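## Task

Take the milk bottle off the cart and stand it upright on the second shelf of the supply shelving (counting the lowest shelf as number one), directly behind the water bottle already there, meaning deeper from the shelf's front edge. Every other item on that shelf must stay on it, upright and not piled on another. Release the bottle and pull the robot away at the end. The bottle must not topple or lean, and it must stay put without the robot holding it.

## Robot and tools

Robot: TidyBot++, a single-arm mobile robot. The base is 0.54 m long, 0.50 m wide and 0.38 m tall, on four driven casters. On top sits one seven-joint arm with a two-finger gripper. The shoulder is 0.12 m ahead of the base centre, 0.68 m up. Cameras: base_camera (pinhole, 644x364) and wrist_camera (fisheye, 644x476, looks along the hand). A loose object may occasionally get a small push from outside.

Frames: base frame has its origin on the floor below the base centre, x forward, y left, z up. hand_pose is reported in it: the point halfway between the finger pads; its z axis runs out along the fingers, its y axis is the opening direction. The odometry frame is the base frame where the scene began. base_odometry heading is positive leftward, range -3.142 to 3.142; it counts wheel rotation, so slip looks like motion, and it drifts a few cm and degrees over many moves. base_tilt is in degrees, forward and right positive.

execute_actions: argument actions is a list holding one action or none (empty = just report). An action may contain base, joints, or both, plus optional speeds; its parts start together. base holds exactly one relative offset from where the base last reported itself: translate_m (metres, forward +, -2 to 2), strafe_m (metres, left +, -2 to 2) or rotate_rad (radians, counter-clockwise from above +, -6.3 to 6.3). A base move needing more than 8.667 s at its top speed is refused. joints is a map of absolute targets by name: joint_1_rad (any angle; whole arm about vertical, positive = clockwise from above, opposite to rotate_rad), joint_2_rad shoulder -2.249 to 2.249, joint_3_rad (any angle, upper-arm roll), joint_4_rad elbow -2.579 to 2.579, joint_5_rad (any angle, forearm roll), joint_6_rad wrist -2.099 to 2.099, joint_7_rad (any angle, hand roll; hand down, positive = counter-clockwise from above, at 1.57 the fingers open left/right), all in radians; gripper_pos 0 (open, gap about 85 mm) to 1 (closed), gap roughly 85*(1-gripper_pos) mm. Unbounded joints go the short way; rotate in steps under half a turn. speeds caps top speed for that action only: translate_m/strafe_m 0.05 to 0.5 m/s, rotate_rad 0.1 to 1.57 rad/s (max is default). cameras picks images: base_camera, wrist_camera, or all (default); [] gives none. Unknown keys or out-of-range values refuse the whole call with no motion. Joints or base left out of an action may keep driving toward earlier targets.

wait: seconds 0 to 10; commands nothing and returns state and images. zoom_image: camera plus region [x0, y0, x1, y1] in pixels of that camera's latest full image, at most 504x504. finished_scene: scene number; ends that scene for good and reports success, then gives the next task.

Arm geometry: upper arm 0.42 m, forearm 0.31 m, hand 0.31 m to the hand point. With joint_1_rad 0, joint_3_rad 3.14, joint_5_rad 0 the arm moves in the base's x-z plane; tilt from vertical (forward +) is joint_2 for the upper arm, joint_2-joint_4 for the forearm, joint_2-joint_4-joint_6 for the hand. Forward reach = sum of length*sin(tilt), height above shoulder = sum of length*cos(tilt). Joints move up to 1.39 rad/s (1.22 for 5-7). The arm starts folded, hand down, reaching 0.08 m past the base front, elbow up to 1.15 m high. A downward hand tops out near 0.94 m high, only close to the base. Closed fingertips reach 20 mm beyond the hand point. One action lasts at most 15 s.

Result lines: base_status and joint_status give how each motion ended. done = reached (for base, wheels turned as asked, even with slip). off_target = stopped short and may still push. contact_stop / time_out = target dropped, holds in place; a blocked base may say done though it fell short. A gripper sent to 1 reporting done holds nothing; off_target means an object stopped the fingers, which then keep squeezing at ~100 N. joint command not followed with a cause means the self-collision check withheld arm targets (it does not guard against the base); those joints show not_followed and may be retried later. on_its_own lists motion you did not command. motor_effort gives percent of max torque per motor, peak in brackets; readings carry bias and noise. ARM HIT means a hard knock on the base or arm.

Accuracy: friction leaves joints slightly off; repeating a target does nothing. To correct, send each joint last command + (desired - reading). hand_pose itself may be 1-2 cm off; trust images. A held load makes the arm sag; do not command a joint to its read angle while holding. Between calls the robot keeps its last command.

Avoid: snagging the arm above ~0.8 m while the base drives (tipping); sideways pulls on a raised hand; driving the arm into things. A torque sensor over its limit (104.5 N m joints 1-4, 51.3 N m joints 5-7; warnings at 56.7 and 29.4) freezes arm and gripper for 10 s and cancels the rest of the call. Holding loads heats motors: MOTOR HOT from 60 °C, OVER-TEMPERATURE FAULT at 75 °C with the arm sinking and joints marked limit_stop_at_motor_heat (resend targets). Avoid dropping, slamming or knocking over objects.

Each tool is called after ">>>" as name(argument=value, ...) on one line, values as JSON.

## Session

>>> execute_actions(actions=[])

Scene clock: 0.00 s.
base_odometry: x=+0.000 y=+0.000 heading=+0.000 (m, m, rad; odometry frame)
base_tilt: forward=-0.1 right=-0.2 (deg)
base_status: not commanded
joint_positions: joint_1_rad=+0.019 joint_2_rad=-0.332 joint_3_rad=+3.118 joint_4_rad=-2.524 joint_5_rad=+0.003 joint_6_rad=-0.873 joint_7_rad=+1.586 gripper_pos=+0.000
joint_status: not commanded
motor_effort: joint_1_rad=+0 joint_2_rad=-1 joint_3_rad=-1 joint_4_rad=+13 joint_5_rad=-1 joint_6_rad=-1 joint_7_rad=+0 (%)
hand_pose: x=+0.2610 y=+0.0005 z=+0.5861 quat_wxyz=(+0.005, +0.999, +0.010, +0.038) (m; base frame)
pictures: base_camera, wrist_camera
Images, in order (width x height): base_camera 644x364, wrist_camera 644x476.

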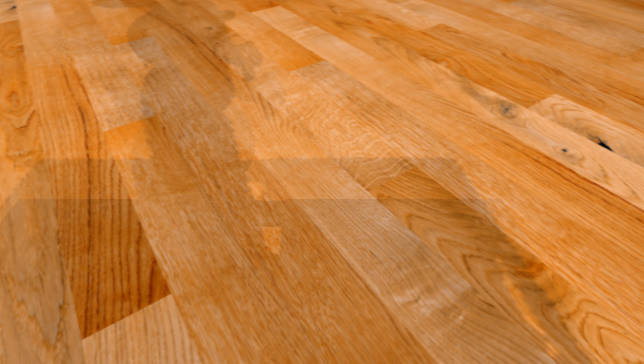

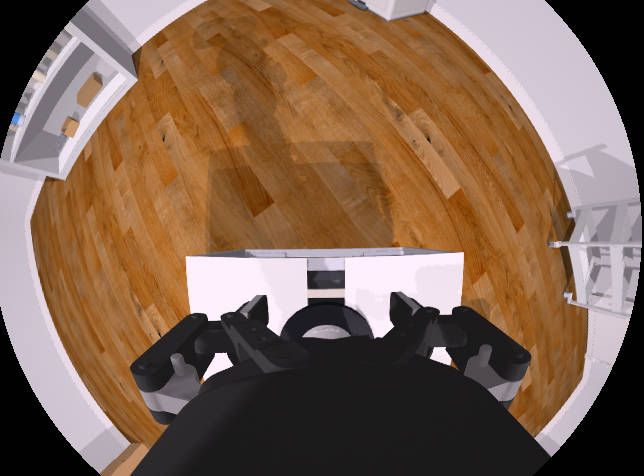

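>>> execute_actions(actions=[{"base":{"rotate_rad":-1.57},"joints":{"joint_6_rad":0.4}}])

Scene clock: 5.57 s.
base_odometry: x=+0.000 y=+0.000 heading=-1.570 (m, m, rad; odometry frame)
base_tilt: forward=+0.0 right=-0.2 (deg)
base_status: done
joint_positions: joint_1_rad=+0.019 joint_2_rad=-0.332 joint_3_rad=+3.118 joint_4_rad=-2.523 joint_5_rad=+0.003 joint_6_rad=+0.389 joint_7_rad=+1.586 gripper_pos=+0.000
joint_status: all done
motor_effort: joint_1_rad=+0(1) joint_2_rad=-6(7) joint_3_rad=-1(0) joint_4_rad=+19(19) joint_5_rad=-1(1) joint_6_rad=+6(6) joint_7_rad=+0(0) (%)
hand_pose: x=+0.5405 y=+0.0043 z=+0.8254 quat_wxyz=(+0.007, +0.784, +0.011, +0.621) (m; base frame)
pictures: base_camera, wrist_camera
Images, in order (width x height): base_camera 644x364, wrist_camera 644x476.

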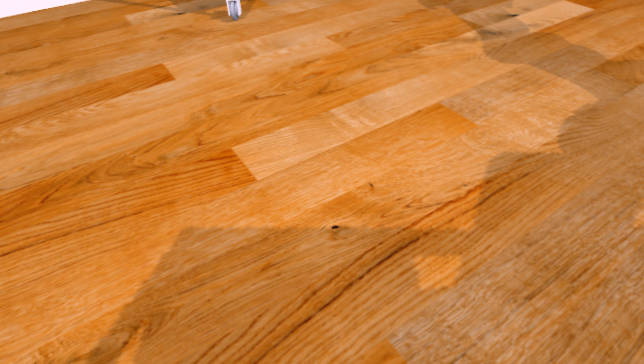

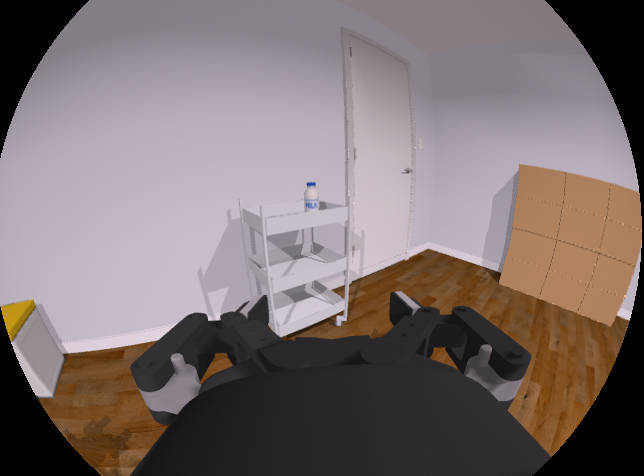

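>>> execute_actions(actions=[{"base":{"rotate_rad":2.65}}])

>>> zoom_image(camera="wrist_camera", region=[180, 100, 460, 330])

Scene clock: 11.83 s.
base_odometry: x=+0.000 y=+0.000 heading=+1.080 (m, m, rad; odometry frame)
base_tilt: forward=-0.1 right=-0.2 (deg)
base_status: done
joint_positions: joint_1_rad=+0.019 joint_2_rad=-0.332 joint_3_rad=+3.118 joint_4_rad=-2.523 joint_5_rad=+0.003 joint_6_rad=+0.389 joint_7_rad=+1.586 gripper_pos=+0.000
joint_status: not commanded
motor_effort: joint_1_rad=+0(1) joint_2_rad=-7(7) joint_3_rad=-1(1) joint_4_rad=+19(18) joint_5_rad=-1(1) joint_6_rad=+7(6) joint_7_rad=+0(0) (%)
hand_pose: x=+0.5405 y=+0.0040 z=+0.8254 quat_wxyz=(+0.007, +0.784, +0.011, +0.621) (m; base frame)
pictures: base_camera, wrist_camera
Images, in order (width x height): base_camera 644x364, wrist_camera 644x476.

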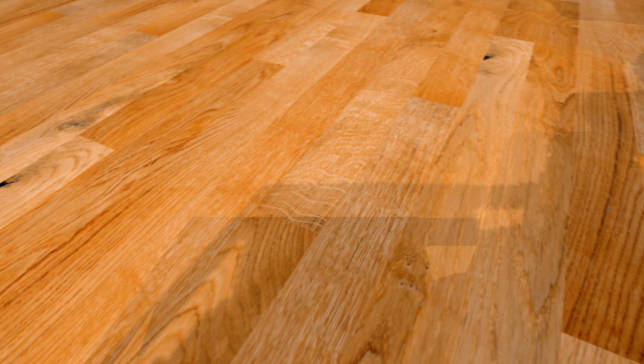

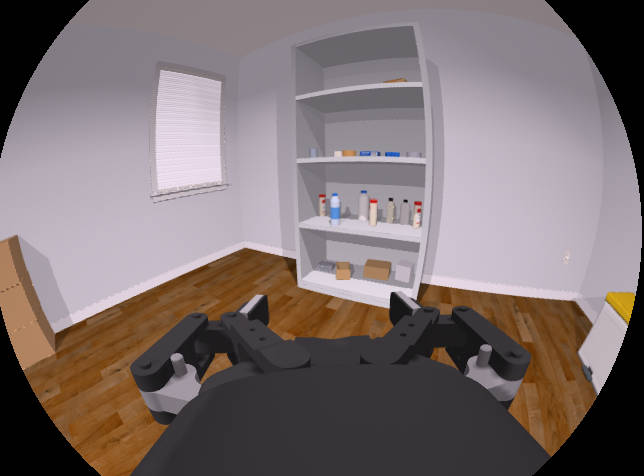

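Region (180, 100, 460, 330) of wrist_camera's 644x476 image, scaled by 1.800; it fills the top 414 rows of this view, and the rest is white.

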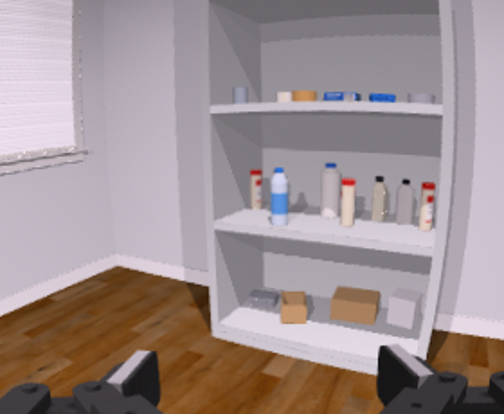

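>>> execute_actions(actions=[{"base":{"rotate_rad":-2.63},"joints":{"joint_1_rad":0,"joint_2_rad":0.348,"joint_3_rad":3.14,"joint_4_rad":-2.187,"joint_6_rad":0.965,"joint_7_rad":1.57}}], cameras=[])

>>> execute_actions(actions=[{"base":{"translate_m":0.5}}])

Scene clock: 29.43 s.
base_odometry: x=+0.000 y=+0.000 heading=-1.550 (m, m, rad; odometry frame)
base_tilt: forward=+0.0 right=-0.1 (deg)
base_status: done
joint_positions: joint_1_rad=+0.003 joint_2_rad=+0.351 joint_3_rad=+3.137 joint_4_rad=-2.194 joint_5_rad=+0.003 joint_6_rad=+0.931 joint_7_rad=+1.586 gripper_pos=+0.000
joint_status: all done
motor_effort: joint_1_rad=+0(3) joint_2_rad=-27(30) joint_3_rad=-2(2) joint_4_rad=+14(20) joint_5_rad=-1(2) joint_6_rad=+7(6) joint_7_rad=+0(1) (%)
hand_pose: x=+0.7513 y=+0.0028 z=+0.8037 quat_wxyz=(+0.004, +0.722, +0.007, +0.692) (m; base frame)
pictures: none
No camera images: the call's "cameras" was empty. Leave "cameras" out to get every camera's image.

Scene clock: 31.80 s.
base_odometry: x=+0.010 y=-0.500 heading=-1.550 (m, m, rad; odometry frame)
base_tilt: forward=+0.0 right=-0.2 (deg)
base_status: done
joint_positions: joint_1_rad=+0.003 joint_2_rad=+0.351 joint_3_rad=+3.137 joint_4_rad=-2.193 joint_5_rad=+0.003 joint_6_rad=+0.933 joint_7_rad=+1.586 gripper_pos=+0.000
joint_status: not commanded
motor_effort: joint_1_rad=+0(0) joint_2_rad=-27(31) joint_3_rad=-1(2) joint_4_rad=+15(15) joint_5_rad=-1(1) joint_6_rad=+6(7) joint_7_rad=+0(0) (%)
hand_pose: x=+0.7516 y=+0.0028 z=+0.8044 quat_wxyz=(+0.004, +0.721, +0.007, +0.693) (m; base frame)
pictures: base_camera, wrist_camera
Images, in order (width x height): base_camera 644x364, wrist_camera 644x476.

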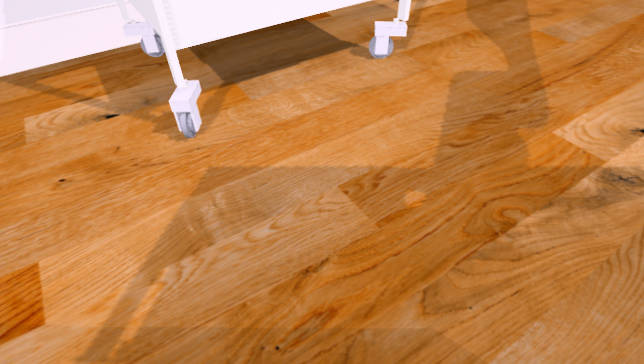

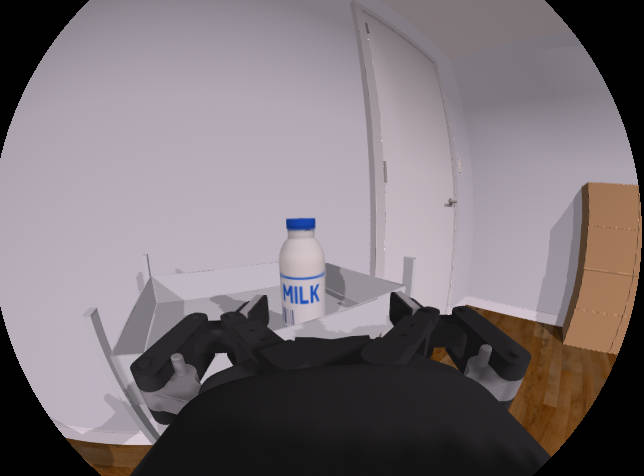

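>>> execute_actions(actions=[{"base":{"strafe_m":0.03}}], cameras=[])

>>> execute_actions(actions=[{"base":{"translate_m":0.1}}])

Scene clock: 38.27 s.
base_odometry: x=+0.040 y=-0.500 heading=-1.550 (m, m, rad; odometry frame)
base_tilt: forward=+0.0 right=-0.2 (deg)
base_status: done
joint_positions: joint_1_rad=-0.001 joint_2_rad=+0.351 joint_3_rad=+3.137 joint_4_rad=-2.193 joint_5_rad=+0.003 joint_6_rad=+0.933 joint_7_rad=+1.586 gripper_pos=+0.000
joint_status: not commanded
motor_effort: joint_1_rad=+0(3) joint_2_rad=-27(28) joint_3_rad=-2(4) joint_4_rad=+14(15) joint_5_rad=-1(0) joint_6_rad=+7(7) joint_7_rad=+0(0) (%)
hand_pose: x=+0.7516 y=+0.0053 z=+0.8044 quat_wxyz=(+0.003, +0.721, +0.008, +0.693) (m; base frame)
pictures: none
No camera images: the call's "cameras" was empty. Leave "cameras" out to get every camera's image.

Scene clock: 39.53 s.
base_odometry: x=+0.042 y=-0.600 heading=-1.550 (m, m, rad; odometry frame)
base_tilt: forward=+0.0 right=-0.2 (deg)
base_status: done
joint_positions: joint_1_rad=-0.001 joint_2_rad=+0.352 joint_3_rad=+3.137 joint_4_rad=-2.192 joint_5_rad=+0.003 joint_6_rad=+0.934 joint_7_rad=+1.586 gripper_pos=+0.000
joint_status: not commanded
motor_effort: joint_1_rad=+0(0) joint_2_rad=-26(30) joint_3_rad=-1(2) joint_4_rad=+15(15) joint_5_rad=-1(1) joint_6_rad=+7(7) joint_7_rad=+0(0) (%)
hand_pose: x=+0.7518 y=+0.0053 z=+0.8048 quat_wxyz=(+0.003, +0.721, +0.008, +0.693) (m; base frame)
pictures: base_camera, wrist_camera
Images, in order (width x height): base_camera 644x364, wrist_camera 644x476.

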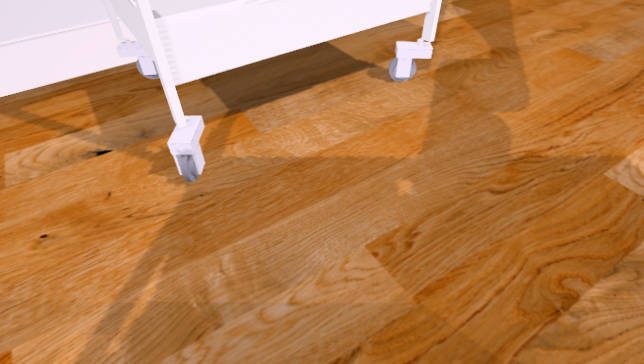

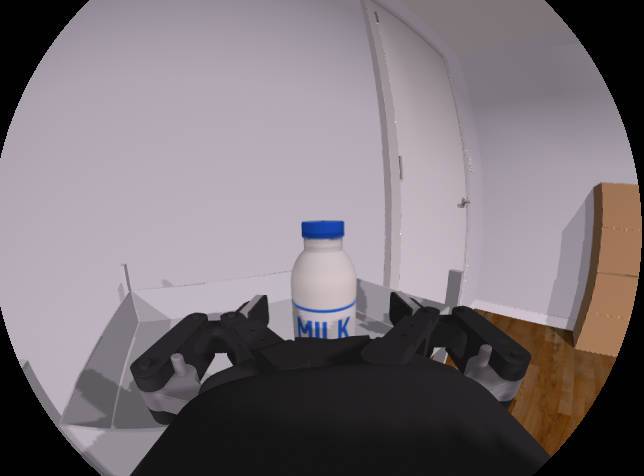

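>>> execute_actions(actions=[{"base":{"translate_m":0.09},"joints":{"joint_2_rad":0.375},"speeds":{"translate_m":0.1}}], cameras=["wrist_camera"])

Scene clock: 44.33 s.
base_odometry: x=+0.044 y=-0.690 heading=-1.550 (m, m, rad; odometry frame)
base_tilt: forward=+0.0 right=-0.2 (deg)
base_status: done
joint_positions: joint_1_rad=-0.001 joint_2_rad=+0.367 joint_3_rad=+3.137 joint_4_rad=-2.192 joint_5_rad=+0.003 joint_6_rad=+0.934 joint_7_rad=+1.586 gripper_pos=+0.000
joint_status: all done
motor_effort: joint_1_rad=+0(1) joint_2_rad=-27(30) joint_3_rad=-2(2) joint_4_rad=+15(15) joint_5_rad=-1(1) joint_6_rad=+7(7) joint_7_rad=+1(0) (%)
hand_pose: x=+0.7537 y=+0.0053 z=+0.7952 quat_wxyz=(+0.003, +0.726, +0.008, +0.688) (m; base frame)
pictures: wrist_camera
Images, in order (width x height): wrist_camera 644x476.

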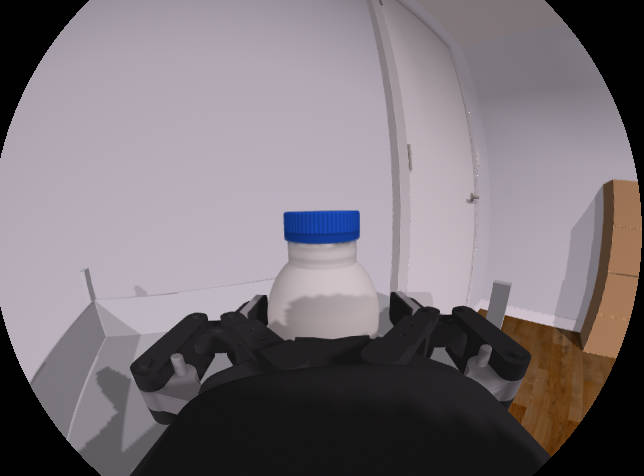

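>>> execute_actions(actions=[{"joints":{"joint_2_rad":0.405}}], cameras=[])

>>> execute_actions(actions=[{"joints":{"gripper_pos":1}}], cameras=["wrist_camera"])

Scene clock: 53.27 s.
base_odometry: x=+0.044 y=-0.690 heading=-1.550 (m, m, rad; odometry frame)
base_tilt: forward=+0.0 right=-0.2 (deg)
base_status: not commanded
joint_positions: joint_1_rad=-0.001 joint_2_rad=+0.394 joint_3_rad=+3.137 joint_4_rad=-2.192 joint_5_rad=+0.003 joint_6_rad=+0.934 joint_7_rad=+1.586 gripper_pos=+0.000
joint_status: all done
motor_effort: joint_1_rad=+0(0) joint_2_rad=-28(28) joint_3_rad=-1(2) joint_4_rad=+14(14) joint_5_rad=-1(1) joint_6_rad=+7(7) joint_7_rad=+0(0) (%)
hand_pose: x=+0.7565 y=+0.0054 z=+0.7781 quat_wxyz=(+0.002, +0.735, +0.008, +0.678) (m; base frame)
pictures: none
No camera images: the call's "cameras" was empty. Leave "cameras" out to get every camera's image.

Scene clock: 54.37 s.
base_odometry: x=+0.044 y=-0.690 heading=-1.550 (m, m, rad; odometry frame)
base_tilt: forward=+0.0 right=-0.2 (deg)
base_status: not commanded
joint_positions: joint_1_rad=-0.001 joint_2_rad=+0.394 joint_3_rad=+3.137 joint_4_rad=-2.192 joint_5_rad=+0.003 joint_6_rad=+0.934 joint_7_rad=+1.586 gripper_pos=+0.268
joint_status: gripper_pos off_target (ended at +0.268, target +1.000)
motor_effort: joint_1_rad=+0(3) joint_2_rad=-28(28) joint_3_rad=-2(1) joint_4_rad=+14(14) joint_5_rad=-1(2) joint_6_rad=+6(6) joint_7_rad=+1(1) (%)
hand_pose: x=+0.7565 y=+0.0054 z=+0.7783 quat_wxyz=(+0.002, +0.735, +0.008, +0.678) (m; base frame)
pictures: wrist_camera
Images, in order (width x height): wrist_camera 644x476.

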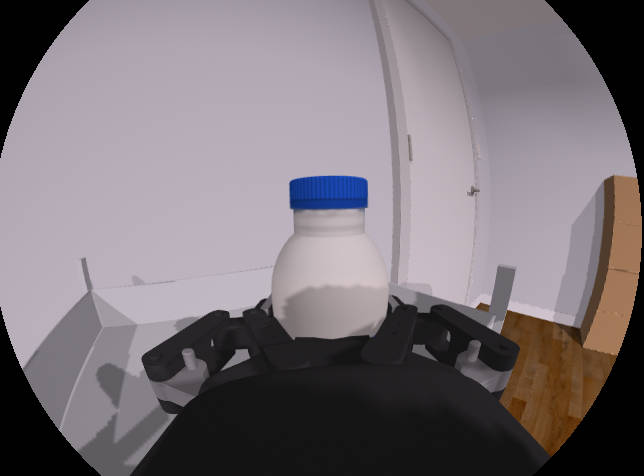

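>>> execute_actions(actions=[{"joints":{"joint_2_rad":0.18,"joint_4_rad":-2.03,"joint_6_rad":0.7}}], cameras=["wrist_camera"])

>>> execute_actions(actions=[{"base":{"translate_m":-0.5}}], cameras=["wrist_camera"])

>>> execute_actions(actions=[{"base":{"rotate_rad":2.14}}], cameras=[])

>>> execute_actions(actions=[{"base":{"strafe_m":0.9}}], cameras=[])

>>> execute_actions(actions=[{"base":{"translate_m":0.6},"joints":{"joint_2_rad":0.4,"joint_4_rad":-2.19,"joint_6_rad":0.94}}])

Scene clock: 65.23 s.
base_odometry: x=+0.044 y=-0.690 heading=-1.550 (m, m, rad; odometry frame)
base_tilt: forward=+0.0 right=-0.2 (deg)
base_status: not commanded
joint_positions: joint_1_rad=-0.001 joint_2_rad=+0.207 joint_3_rad=+3.137 joint_4_rad=-2.064 joint_5_rad=+0.003 joint_6_rad=+0.706 joint_7_rad=+1.586 gripper_pos=+0.268
joint_status: all done
motor_effort: joint_1_rad=+0(0) joint_2_rad=-31(37) joint_3_rad=-1(2) joint_4_rad=+23(23) joint_5_rad=-1(1) joint_6_rad=+11(12) joint_7_rad=+0(1) (%)
hand_pose: x=+0.7572 y=+0.0054 z=+0.8930 quat_wxyz=(+0.003, +0.705, +0.008, +0.709) (m; base frame)
pictures: wrist_camera
Images, in order (width x height): wrist_camera 644x476.

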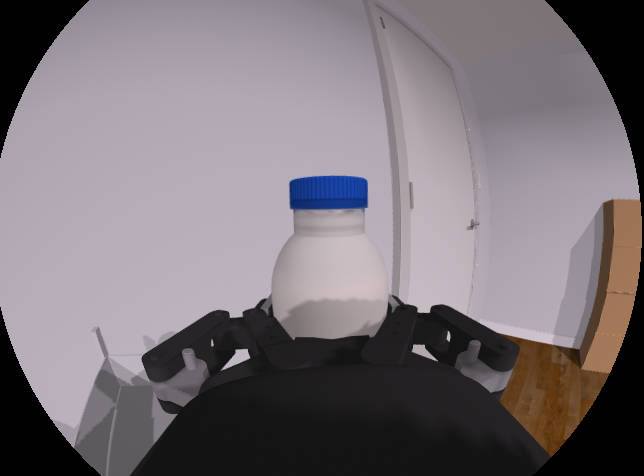

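Scene clock: 67.73 s.
base_odometry: x=+0.034 y=-0.190 heading=-1.551 (m, m, rad; odometry frame)
base_tilt: forward=+0.0 right=-0.2 (deg)
base_status: done
joint_positions: joint_1_rad=-0.001 joint_2_rad=+0.208 joint_3_rad=+3.137 joint_4_rad=-2.063 joint_5_rad=+0.003 joint_6_rad=+0.704 joint_7_rad=+1.586 gripper_pos=+0.268
joint_status: not commanded
motor_effort: joint_1_rad=+0(3) joint_2_rad=-31(34) joint_3_rad=-2(5) joint_4_rad=+23(24) joint_5_rad=-1(1) joint_6_rad=+11(11) joint_7_rad=+0(0) (%)
hand_pose: x=+0.7576 y=+0.0052 z=+0.8924 quat_wxyz=(+0.003, +0.706, +0.008, +0.709) (m; base frame)
pictures: wrist_camera
Images, in order (width x height): wrist_camera 644x476.

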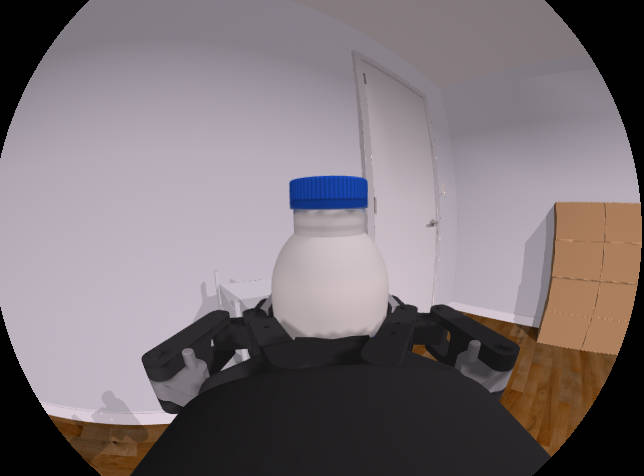

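Scene clock: 70.43 s.
base_odometry: x=+0.034 y=-0.190 heading=+0.589 (m, m, rad; odometry frame)
base_tilt: forward=+0.0 right=-0.2 (deg)
base_status: done
joint_positions: joint_1_rad=-0.004 joint_2_rad=+0.209 joint_3_rad=+3.136 joint_4_rad=-2.063 joint_5_rad=+0.003 joint_6_rad=+0.704 joint_7_rad=+1.586 gripper_pos=+0.268
joint_status: not commanded
motor_effort: joint_1_rad=+0(4) joint_2_rad=-31(34) joint_3_rad=-2(5) joint_4_rad=+23(23) joint_5_rad=-1(2) joint_6_rad=+11(11) joint_7_rad=+0(0) (%)
hand_pose: x=+0.7577 y=+0.0075 z=+0.8920 quat_wxyz=(+0.002, +0.706, +0.010, +0.708) (m; base frame)
pictures: none
No camera images: the call's "cameras" was empty. Leave "cameras" out to get every camera's image.

Scene clock: 73.60 s.
base_odometry: x=-0.467 y=+0.558 heading=+0.590 (m, m, rad; odometry frame)
base_tilt: forward=+0.0 right=-0.2 (deg)
base_status: done
joint_positions: joint_1_rad=-0.002 joint_2_rad=+0.209 joint_3_rad=+3.137 joint_4_rad=-2.063 joint_5_rad=+0.003 joint_6_rad=+0.704 joint_7_rad=+1.586 gripper_pos=+0.268
joint_status: not commanded
motor_effort: joint_1_rad=+0(2) joint_2_rad=-31(32) joint_3_rad=-1(4) joint_4_rad=+23(24) joint_5_rad=-2(2) joint_6_rad=+11(11) joint_7_rad=+0(0) (%)
hand_pose: x=+0.7577 y=+0.0059 z=+0.8920 quat_wxyz=(+0.003, +0.706, +0.009, +0.708) (m; base frame)
pictures: none
No camera images: the call's "cameras" was empty. Leave "cameras" out to get every camera's image.

Scene clock: 76.17 s.
base_odometry: x=+0.031 y=+0.892 heading=+0.591 (m, m, rad; odometry frame)
base_tilt: forward=+0.0 right=-0.2 (deg)
base_status: done
joint_positions: joint_1_rad=-0.002 joint_2_rad=+0.432 joint_3_rad=+3.137 joint_4_rad=-2.212 joint_5_rad=+0.003 joint_6_rad=+0.881 joint_7_rad=+1.586 gripper_pos=+0.268
joint_status: joint_6_rad off_target (ended at +0.881, target +0.940); the others done
motor_effort: joint_1_rad=+0(1) joint_2_rad=-34(37) joint_3_rad=-1(2) joint_4_rad=+17(24) joint_5_rad=-1(1) joint_6_rad=+10(12) joint_7_rad=+1(0) (%)
hand_pose: x=+0.7506 y=+0.0059 z=+0.7281 quat_wxyz=(+0.002, +0.772, +0.009, +0.636) (m; base frame)
pictures: base_camera, wrist_camera
Images, in order (width x height): base_camera 644x364, wrist_camera 644x476.

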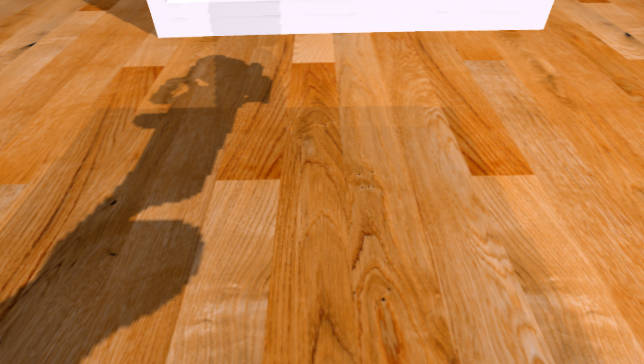

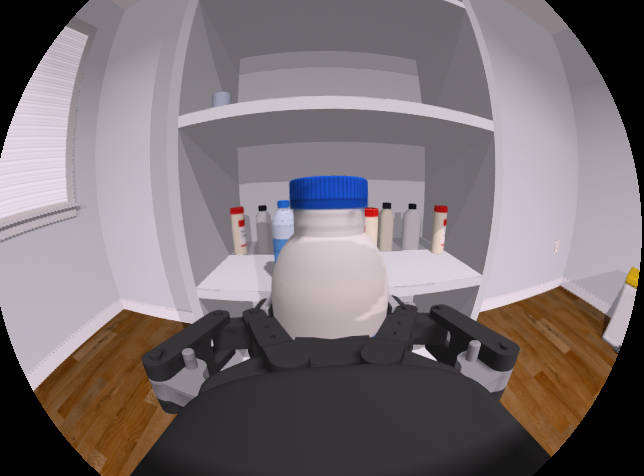

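>>> execute_actions(actions=[{"base":{"translate_m":0.2},"joints":{"joint_1_rad":0.3,"joint_2_rad":0.25,"joint_4_rad":-2.1,"joint_6_rad":0.6}}])

Scene clock: 85.60 s.
base_odometry: x=+0.197 y=+1.004 heading=+0.591 (m, m, rad; odometry frame)
base_tilt: forward=+0.0 right=-0.2 (deg)
base_status: done
joint_positions: joint_1_rad=+0.291 joint_2_rad=+0.295 joint_3_rad=+3.141 joint_4_rad=-2.135 joint_5_rad=+0.003 joint_6_rad=+0.608 joint_7_rad=+1.586 gripper_pos=+0.268
joint_status: joint_2_rad off_target (ended at +0.295, target +0.250); the others done
motor_effort: joint_1_rad=+1(2) joint_2_rad=-32(34) joint_3_rad=-1(3) joint_4_rad=+20(21) joint_5_rad=-1(2) joint_6_rad=+10(11) joint_7_rad=+0(1) (%)
hand_pose: x=+0.7224 y=-0.1786 z=+0.7692 quat_wxyz=(+0.093, +0.783, -0.107, +0.606) (m; base frame)
pictures: base_camera, wrist_camera
Images, in order (width x height): base_camera 644x364, wrist_camera 644x476.

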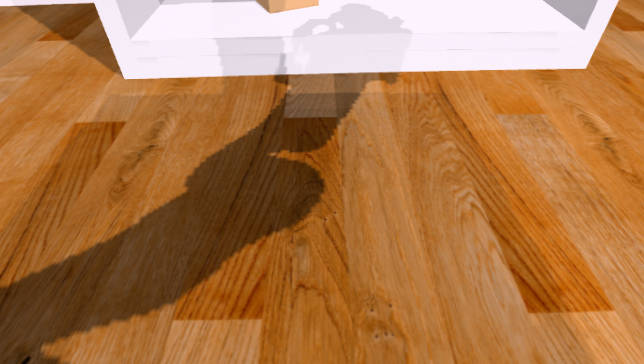

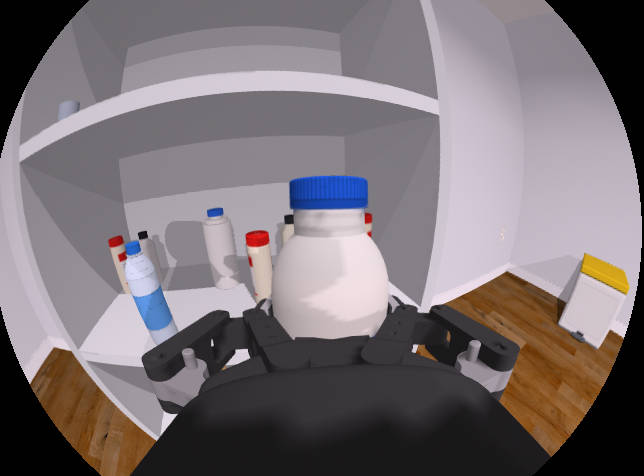

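>>> execute_actions(actions=[{"joints":{"joint_1_rad":-0.01,"joint_2_rad":0.575,"joint_4_rad":-2.25,"joint_6_rad":1.285}}], cameras=[])

>>> execute_actions(actions=[{"base":{"translate_m":0.2},"speeds":{"translate_m":0.2}}])

Scene clock: 102.20 s.
base_odometry: x=+0.197 y=+1.004 heading=+0.591 (m, m, rad; odometry frame)
base_tilt: forward=+0.0 right=-0.2 (deg)
base_status: not commanded
joint_positions: joint_1_rad=-0.005 joint_2_rad=+0.603 joint_3_rad=+3.139 joint_4_rad=-2.255 joint_5_rad=+0.003 joint_6_rad=+1.225 joint_7_rad=+1.586 gripper_pos=+0.268
joint_status: joint_6_rad off_target (ended at +1.225, target +1.285); the others done
motor_effort: joint_1_rad=+0(2) joint_2_rad=-36(39) joint_3_rad=-2(3) joint_4_rad=+14(21) joint_5_rad=+0(3) joint_6_rad=+11(12) joint_7_rad=+0(1) (%)
hand_pose: x=+0.7561 y=+0.0072 z=+0.7071 quat_wxyz=(+0.001, +0.729, +0.009, +0.685) (m; base frame)
pictures: none
No camera images: the call's "cameras" was empty. Leave "cameras" out to get every camera's image.

Scene clock: 103.97 s.
base_odometry: x=+0.363 y=+1.116 heading=+0.591 (m, m, rad; odometry frame)
base_tilt: forward=+0.0 right=-0.2 (deg)
base_status: done
joint_positions: joint_1_rad=-0.005 joint_2_rad=+0.603 joint_3_rad=+3.139 joint_4_rad=-2.259 joint_5_rad=+0.003 joint_6_rad=+1.226 joint_7_rad=+1.586 gripper_pos=+0.268
joint_status: not commanded
motor_effort: joint_1_rad=+0(1) joint_2_rad=-36(38) joint_3_rad=-2(2) joint_4_rad=+14(15) joint_5_rad=-1(1) joint_6_rad=+10(11) joint_7_rad=+0(0) (%)
hand_pose: x=+0.7550 y=+0.0072 z=+0.7059 quat_wxyz=(+0.001, +0.730, +0.009, +0.684) (m; base frame)
pictures: base_camera, wrist_camera
Images, in order (width x height): base_camera 644x364, wrist_camera 644x476.

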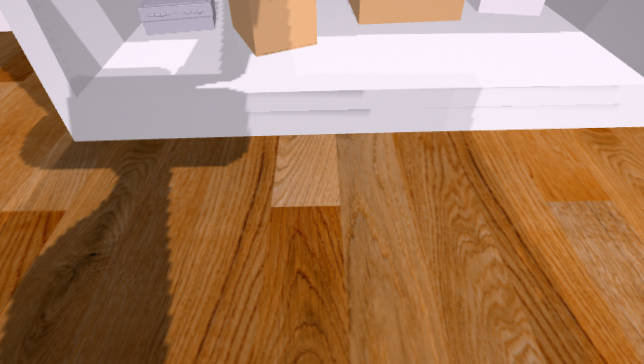

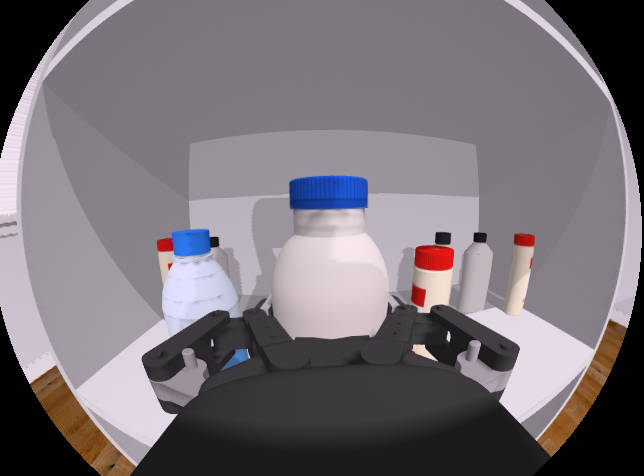

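>>> execute_actions(actions=[{"base":{"strafe_m":-0.018}}], cameras=[])

>>> execute_actions(actions=[{"base":{"translate_m":0.14},"joints":{"joint_2_rad":0.66,"joint_4_rad":-2.27,"joint_6_rad":1.38},"speeds":{"translate_m":0.15}}], cameras=["wrist_camera"])

Scene clock: 115.67 s.
base_odometry: x=+0.373 y=+1.101 heading=+0.591 (m, m, rad; odometry frame)
base_tilt: forward=+0.0 right=-0.2 (deg)
base_status: done
joint_positions: joint_1_rad=-0.005 joint_2_rad=+0.603 joint_3_rad=+3.139 joint_4_rad=-2.259 joint_5_rad=+0.003 joint_6_rad=+1.226 joint_7_rad=+1.586 gripper_pos=+0.268
joint_status: not commanded
motor_effort: joint_1_rad=+0(2) joint_2_rad=-36(38) joint_3_rad=-2(3) joint_4_rad=+14(14) joint_5_rad=-1(2) joint_6_rad=+11(11) joint_7_rad=+0(0) (%)
hand_pose: x=+0.7550 y=+0.0062 z=+0.7059 quat_wxyz=(+0.002, +0.730, +0.009, +0.684) (m; base frame)
pictures: none
No camera images: the call's "cameras" was empty. Leave "cameras" out to get every camera's image.

Scene clock: 117.27 s.
base_odometry: x=+0.490 y=+1.179 heading=+0.591 (m, m, rad; odometry frame)
base_tilt: forward=+0.0 right=-0.2 (deg)
base_status: done
joint_positions: joint_1_rad=-0.005 joint_2_rad=+0.685 joint_3_rad=+3.139 joint_4_rad=-2.273 joint_5_rad=+0.003 joint_6_rad=+1.319 joint_7_rad=+1.586 gripper_pos=+0.268
joint_status: joint_6_rad off_target (ended at +1.319, target +1.380); the others done
motor_effort: joint_1_rad=+0(2) joint_2_rad=-37(39) joint_3_rad=-2(2) joint_4_rad=+12(14) joint_5_rad=-1(1) joint_6_rad=+11(11) joint_7_rad=+0(0) (%)
hand_pose: x=+0.7531 y=+0.0062 z=+0.6775 quat_wxyz=(+0.002, +0.731, +0.009, +0.683) (m; base frame)
pictures: wrist_camera
Images, in order (width x height): wrist_camera 644x476.

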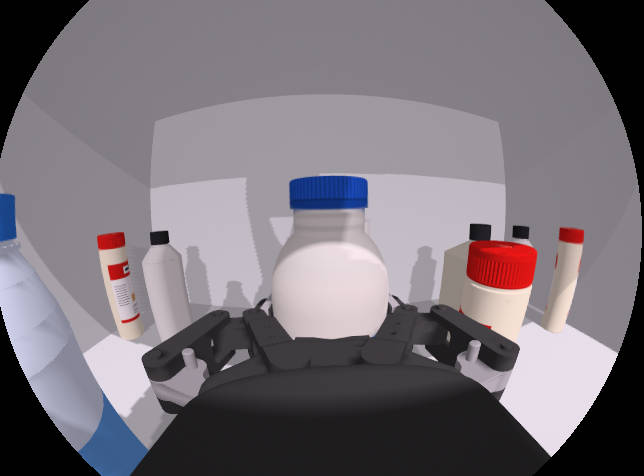

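>>> execute_actions(actions=[{"joints":{"joint_2_rad":0.75,"joint_6_rad":1.46}}], cameras=[])

>>> execute_actions(actions=[{"joints":{"joint_2_rad":0.81,"joint_6_rad":1.52}}], cameras=["wrist_camera"])

Scene clock: 124.37 s.
base_odometry: x=+0.490 y=+1.179 heading=+0.591 (m, m, rad; odometry frame)
base_tilt: forward=+0.0 right=-0.2 (deg)
base_status: not commanded
joint_positions: joint_1_rad=-0.005 joint_2_rad=+0.771 joint_3_rad=+3.139 joint_4_rad=-2.273 joint_5_rad=+0.003 joint_6_rad=+1.403 joint_7_rad=+1.586 gripper_pos=+0.268
joint_status: joint_6_rad off_target (ended at +1.403, target +1.460); the others done
motor_effort: joint_1_rad=+0(0) joint_2_rad=-38(40) joint_3_rad=-2(2) joint_4_rad=+10(12) joint_5_rad=-1(1) joint_6_rad=+11(11) joint_7_rad=+0(0) (%)
hand_pose: x=+0.7534 y=+0.0062 z=+0.6492 quat_wxyz=(+0.002, +0.731, +0.008, +0.682) (m; base frame)
pictures: none
No camera images: the call's "cameras" was empty. Leave "cameras" out to get every camera's image.

Scene clock: 125.13 s.
base_odometry: x=+0.490 y=+1.179 heading=+0.591 (m, m, rad; odometry frame)
base_tilt: forward=+0.0 right=-0.2 (deg)
base_status: not commanded
joint_positions: joint_1_rad=-0.005 joint_2_rad=+0.806 joint_3_rad=+3.139 joint_4_rad=-2.273 joint_5_rad=+0.003 joint_6_rad=+1.477 joint_7_rad=+1.586 gripper_pos=+0.268
joint_status: all done
motor_effort: joint_1_rad=+0(0) joint_2_rad=-35(38) joint_3_rad=-2(2) joint_4_rad=+8(10) joint_5_rad=+0(1) joint_6_rad=+9(10) joint_7_rad=+0(1) (%)
hand_pose: x=+0.7534 y=+0.0061 z=+0.6497 quat_wxyz=(+0.002, +0.718, +0.008, +0.696) (m; base frame)
pictures: wrist_camera
Images, in order (width x height): wrist_camera 644x476.

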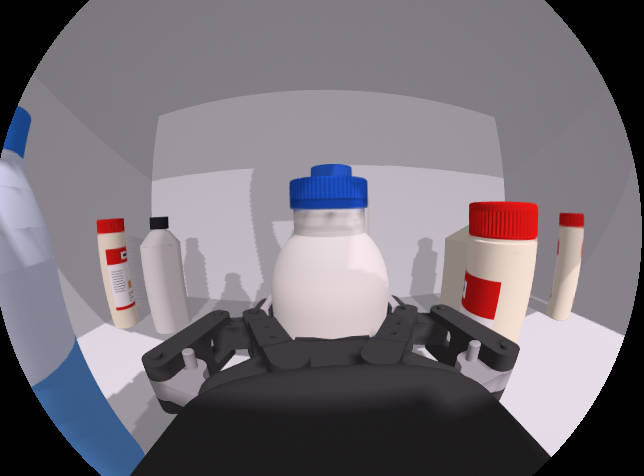

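Contact. Release, back off, shift to water.

>>> execute_actions(actions=[{"joints":{"gripper_pos":0}}], cameras=[])

>>> execute_actions(actions=[{"base":{"translate_m":-0.2},"speeds":{"translate_m":0.25}}], cameras=["wrist_camera"])

>>> execute_actions(actions=[{"base":{"strafe_m":0.128}}], cameras=["wrist_camera"])

Scene clock: 130.97 s.
base_odometry: x=+0.490 y=+1.179 heading=+0.591 (m, m, rad; odometry frame)
base_tilt: forward=+0.0 right=-0.2 (deg)
base_status: not commanded
joint_positions: joint_1_rad=-0.005 joint_2_rad=+0.806 joint_3_rad=+3.139 joint_4_rad=-2.273 joint_5_rad=+0.003 joint_6_rad=+1.486 joint_7_rad=+1.586 gripper_pos=+0.000
joint_status: all done
motor_effort: joint_1_rad=+0(0) joint_2_rad=-32(35) joint_3_rad=-2(2) joint_4_rad=+6(8) joint_5_rad=-1(1) joint_6_rad=+7(8) joint_7_rad=+0(0) (%)
hand_pose: x=+0.7535 y=+0.0061 z=+0.6525 quat_wxyz=(+0.002, +0.715, +0.008, +0.699) (m; base frame)
pictures: none
No camera images: the call's "cameras" was empty. Leave "cameras" out to get every camera's image.

Scene clock: 132.67 s.
base_odometry: x=+0.324 y=+1.067 heading=+0.590 (m, m, rad; odometry frame)
base_tilt: forward=-0.1 right=-0.2 (deg)
base_status: done
joint_positions: joint_1_rad=-0.005 joint_2_rad=+0.806 joint_3_rad=+3.139 joint_4_rad=-2.273 joint_5_rad=+0.003 joint_6_rad=+1.487 joint_7_rad=+1.586 gripper_pos=+0.000
joint_status: not commanded
motor_effort: joint_1_rad=+0(1) joint_2_rad=-32(34) joint_3_rad=-2(2) joint_4_rad=+7(8) joint_5_rad=-1(1) joint_6_rad=+6(7) joint_7_rad=+0(0) (%)
hand_pose: x=+0.7535 y=+0.0062 z=+0.6528 quat_wxyz=(+0.002, +0.715, +0.008, +0.700) (m; base frame)
pictures: wrist_camera
Images, in order (width x height): wrist_camera 644x476.

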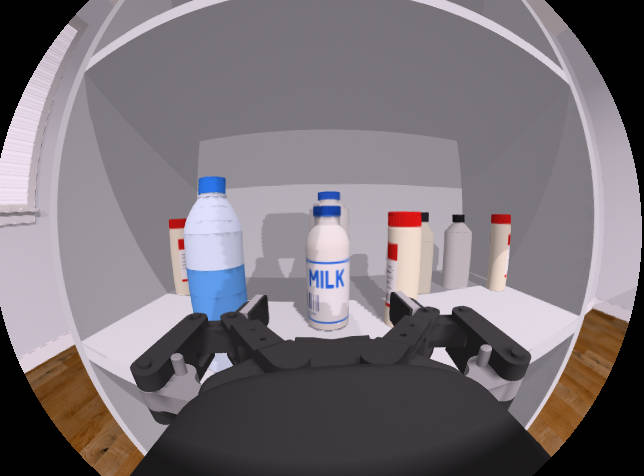

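Scene clock: 134.03 s.
base_odometry: x=+0.252 y=+1.173 heading=+0.591 (m, m, rad; odometry frame)
base_tilt: forward=+0.0 right=-0.2 (deg)
base_status: done
joint_positions: joint_1_rad=-0.013 joint_2_rad=+0.806 joint_3_rad=+3.139 joint_4_rad=-2.273 joint_5_rad=+0.003 joint_6_rad=+1.487 joint_7_rad=+1.586 gripper_pos=+0.000
joint_status: not commanded
motor_effort: joint_1_rad=+0(4) joint_2_rad=-33(33) joint_3_rad=-2(4) joint_4_rad=+7(7) joint_5_rad=+0(1) joint_6_rad=+7(7) joint_7_rad=+0(0) (%)
hand_pose: x=+0.7534 y=+0.0117 z=+0.6529 quat_wxyz=(-0.001, +0.714, +0.011, +0.700) (m; base frame)
pictures: wrist_camera
Images, in order (width x height): wrist_camera 644x476.

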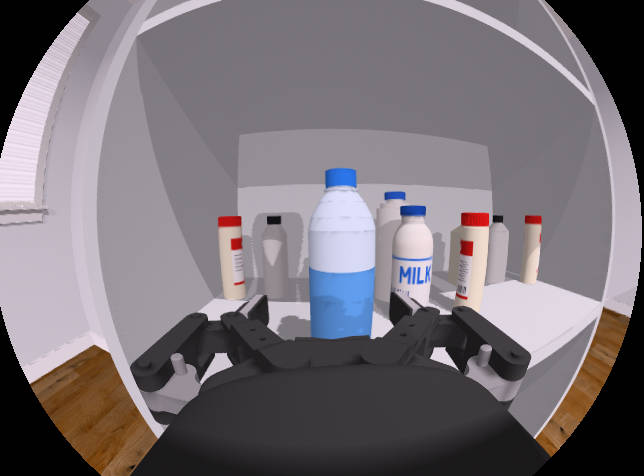

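>>> execute_actions(actions=[{"base":{"strafe_m":-0.012},"speeds":{"strafe_m":0.05}}], cameras=[])

>>> execute_actions(actions=[{"base":{"translate_m":0.09},"speeds":{"translate_m":0.12}}], cameras=["wrist_camera"])

>>> execute_actions(actions=[{"joints":{"gripper_pos":1}}], cameras=["wrist_camera"])

Scene clock: 140.13 s.
base_odometry: x=+0.259 y=+1.163 heading=+0.591 (m, m, rad; odometry frame)
base_tilt: forward=+0.0 right=-0.2 (deg)
base_status: done
joint_positions: joint_1_rad=-0.010 joint_2_rad=+0.806 joint_3_rad=+3.139 joint_4_rad=-2.273 joint_5_rad=+0.003 joint_6_rad=+1.487 joint_7_rad=+1.586 gripper_pos=+0.000
joint_status: not commanded
motor_effort: joint_1_rad=+0(3) joint_2_rad=-33(34) joint_3_rad=-2(2) joint_4_rad=+7(6) joint_5_rad=-1(2) joint_6_rad=+7(7) joint_7_rad=+1(0) (%)
hand_pose: x=+0.7534 y=+0.0097 z=+0.6529 quat_wxyz=(+0.000, +0.714, +0.010, +0.700) (m; base frame)
pictures: none
No camera images: the call's "cameras" was empty. Leave "cameras" out to get every camera's image.

Scene clock: 141.47 s.
base_odometry: x=+0.334 y=+1.214 heading=+0.591 (m, m, rad; odometry frame)
base_tilt: forward=+0.0 right=-0.2 (deg)
base_status: done
joint_positions: joint_1_rad=-0.010 joint_2_rad=+0.806 joint_3_rad=+3.139 joint_4_rad=-2.273 joint_5_rad=+0.003 joint_6_rad=+1.488 joint_7_rad=+1.586 gripper_pos=+0.000
joint_status: not commanded
motor_effort: joint_1_rad=+0(1) joint_2_rad=-32(33) joint_3_rad=-2(2) joint_4_rad=+6(8) joint_5_rad=-1(2) joint_6_rad=+7(7) joint_7_rad=+0(0) (%)
hand_pose: x=+0.7534 y=+0.0097 z=+0.6531 quat_wxyz=(+0.000, +0.714, +0.010, +0.700) (m; base frame)
pictures: wrist_camera
Images, in order (width x height): wrist_camera 644x476.

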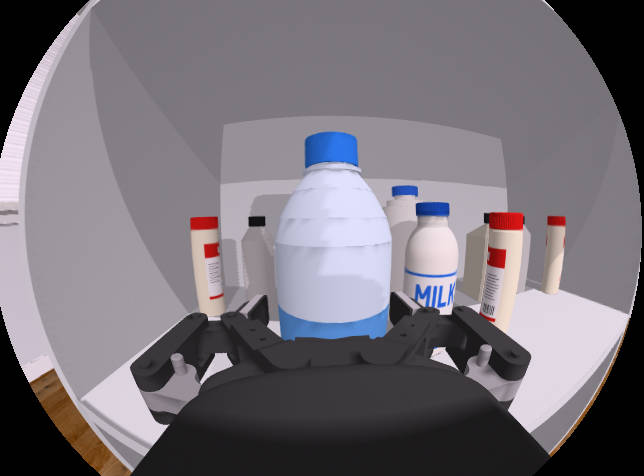

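Scene clock: 142.57 s.
base_odometry: x=+0.334 y=+1.214 heading=+0.591 (m, m, rad; odometry frame)
base_tilt: forward=-0.1 right=-0.2 (deg)
base_status: not commanded
joint_positions: joint_1_rad=-0.010 joint_2_rad=+0.806 joint_3_rad=+3.139 joint_4_rad=-2.273 joint_5_rad=+0.003 joint_6_rad=+1.488 joint_7_rad=+1.586 gripper_pos=+0.291
joint_status: gripper_pos off_target (ended at +0.291, target +1.000)
motor_effort: joint_1_rad=+0(2) joint_2_rad=-33(33) joint_3_rad=-1(4) joint_4_rad=+7(7) joint_5_rad=+0(1) joint_6_rad=+7(7) joint_7_rad=+1(1) (%)
hand_pose: x=+0.7534 y=+0.0097 z=+0.6533 quat_wxyz=(+0.000, +0.714, +0.010, +0.700) (m; base frame)
pictures: wrist_camera
Images, in order (width x height): wrist_camera 644x476.

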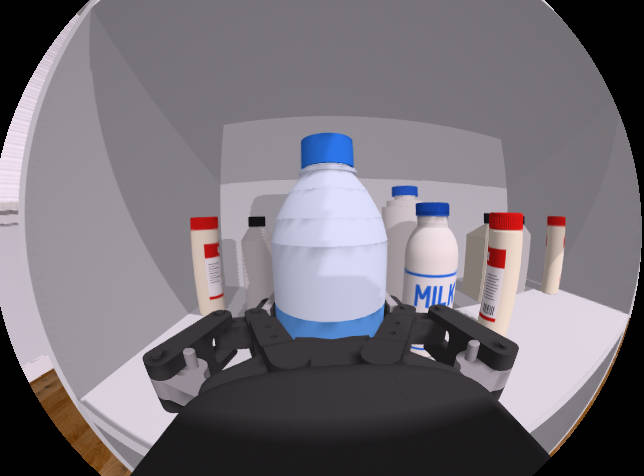

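>>> execute_actions(actions=[{"joints":{"joint_2_rad":0.73}}], cameras=[])

>>> execute_actions(actions=[{"base":{"strafe_m":-0.118},"speeds":{"strafe_m":0.15}}], cameras=[])

>>> execute_actions(actions=[{"joints":{"joint_2_rad":0.80}}], cameras=["wrist_camera"])

Scene clock: 148.07 s.
base_odometry: x=+0.334 y=+1.214 heading=+0.591 (m, m, rad; odometry frame)
base_tilt: forward=+0.0 right=-0.2 (deg)
base_status: not commanded
joint_positions: joint_1_rad=-0.010 joint_2_rad=+0.776 joint_3_rad=+3.139 joint_4_rad=-2.277 joint_5_rad=+0.003 joint_6_rad=+1.488 joint_7_rad=+1.586 gripper_pos=+0.291
joint_status: joint_2_rad off_target (ended at +0.776, target +0.730)
motor_effort: joint_1_rad=+0(0) joint_2_rad=-38(40) joint_3_rad=-2(2) joint_4_rad=+10(10) joint_5_rad=+0(1) joint_6_rad=+11(12) joint_7_rad=+0(1) (%)
hand_pose: x=+0.7527 y=+0.0097 z=+0.6707 quat_wxyz=(+0.000, +0.705, +0.010, +0.709) (m; base frame)
pictures: none
No camera images: the call's "cameras" was empty. Leave "cameras" out to get every camera's image.

Scene clock: 149.53 s.
base_odometry: x=+0.400 y=+1.116 heading=+0.591 (m, m, rad; odometry frame)
base_tilt: forward=+0.0 right=-0.1 (deg)
base_status: done
joint_positions: joint_1_rad=-0.008 joint_2_rad=+0.776 joint_3_rad=+3.139 joint_4_rad=-2.277 joint_5_rad=+0.003 joint_6_rad=+1.488 joint_7_rad=+1.586 gripper_pos=+0.291
joint_status: not commanded
motor_effort: joint_1_rad=+1(3) joint_2_rad=-39(40) joint_3_rad=-2(3) joint_4_rad=+10(11) joint_5_rad=-1(2) joint_6_rad=+11(11) joint_7_rad=+1(1) (%)
hand_pose: x=+0.7527 y=+0.0083 z=+0.6708 quat_wxyz=(+0.001, +0.705, +0.009, +0.709) (m; base frame)
pictures: none
No camera images: the call's "cameras" was empty. Leave "cameras" out to get every camera's image.

Scene clock: 150.33 s.
base_odometry: x=+0.400 y=+1.116 heading=+0.591 (m, m, rad; odometry frame)
base_tilt: forward=+0.0 right=-0.2 (deg)
base_status: not commanded
joint_positions: joint_1_rad=-0.008 joint_2_rad=+0.806 joint_3_rad=+3.139 joint_4_rad=-2.277 joint_5_rad=+0.003 joint_6_rad=+1.493 joint_7_rad=+1.586 gripper_pos=+0.291
joint_status: all done
motor_effort: joint_1_rad=+0(1) joint_2_rad=-35(38) joint_3_rad=-2(3) joint_4_rad=+8(10) joint_5_rad=+0(0) joint_6_rad=+8(11) joint_7_rad=+1(1) (%)
hand_pose: x=+0.7523 y=+0.0083 z=+0.6534 quat_wxyz=(+0.001, +0.714, +0.009, +0.700) (m; base frame)
pictures: wrist_camera
Images, in order (width x height): wrist_camera 644x476.

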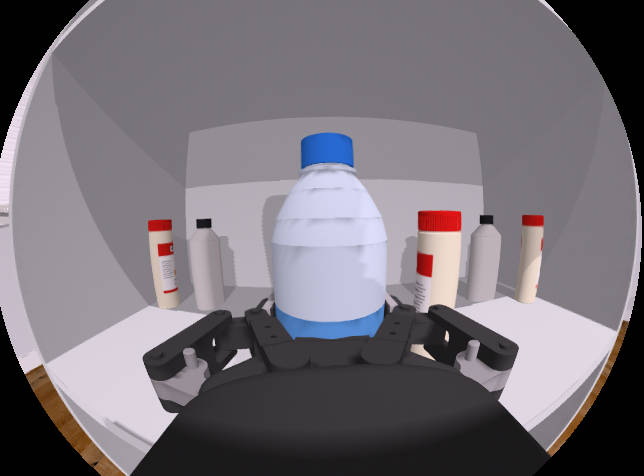

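>>> execute_actions(actions=[{"joints":{"gripper_pos":0}}], cameras=[])

>>> execute_actions(actions=[{"base":{"translate_m":-0.45}}], cameras=["wrist_camera"])

Scene clock: 154.67 s.
base_odometry: x=+0.400 y=+1.116 heading=+0.591 (m, m, rad; odometry frame)
base_tilt: forward=+0.0 right=-0.2 (deg)
base_status: not commanded
joint_positions: joint_1_rad=-0.008 joint_2_rad=+0.807 joint_3_rad=+3.139 joint_4_rad=-2.277 joint_5_rad=+0.003 joint_6_rad=+1.493 joint_7_rad=+1.586 gripper_pos=+0.000
joint_status: all done
motor_effort: joint_1_rad=+0(0) joint_2_rad=-33(34) joint_3_rad=-2(2) joint_4_rad=+7(7) joint_5_rad=-1(1) joint_6_rad=+7(8) joint_7_rad=+0(1) (%)
hand_pose: x=+0.7523 y=+0.0083 z=+0.6533 quat_wxyz=(+0.001, +0.714, +0.009, +0.700) (m; base frame)
pictures: none
No camera images: the call's "cameras" was empty. Leave "cameras" out to get every camera's image.

Scene clock: 156.93 s.
base_odometry: x=+0.026 y=+0.865 heading=+0.591 (m, m, rad; odometry frame)
base_tilt: forward=+0.0 right=-0.2 (deg)
base_status: done
joint_positions: joint_1_rad=-0.008 joint_2_rad=+0.806 joint_3_rad=+3.139 joint_4_rad=-2.276 joint_5_rad=+0.003 joint_6_rad=+1.493 joint_7_rad=+1.586 gripper_pos=+0.000
joint_status: not commanded
motor_effort: joint_1_rad=+0(0) joint_2_rad=-33(34) joint_3_rad=-2(2) joint_4_rad=+6(8) joint_5_rad=-1(1) joint_6_rad=+7(7) joint_7_rad=+0(1) (%)
hand_pose: x=+0.7524 y=+0.0083 z=+0.6534 quat_wxyz=(+0.001, +0.714, +0.009, +0.701) (m; base frame)
pictures: wrist_camera
Images, in order (width x height): wrist_camera 644x476.

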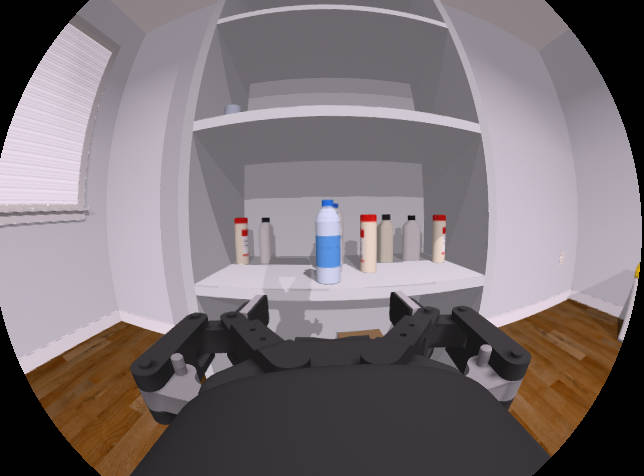

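>>> finished_scene(scene=1)

The scene is finished: the task was done.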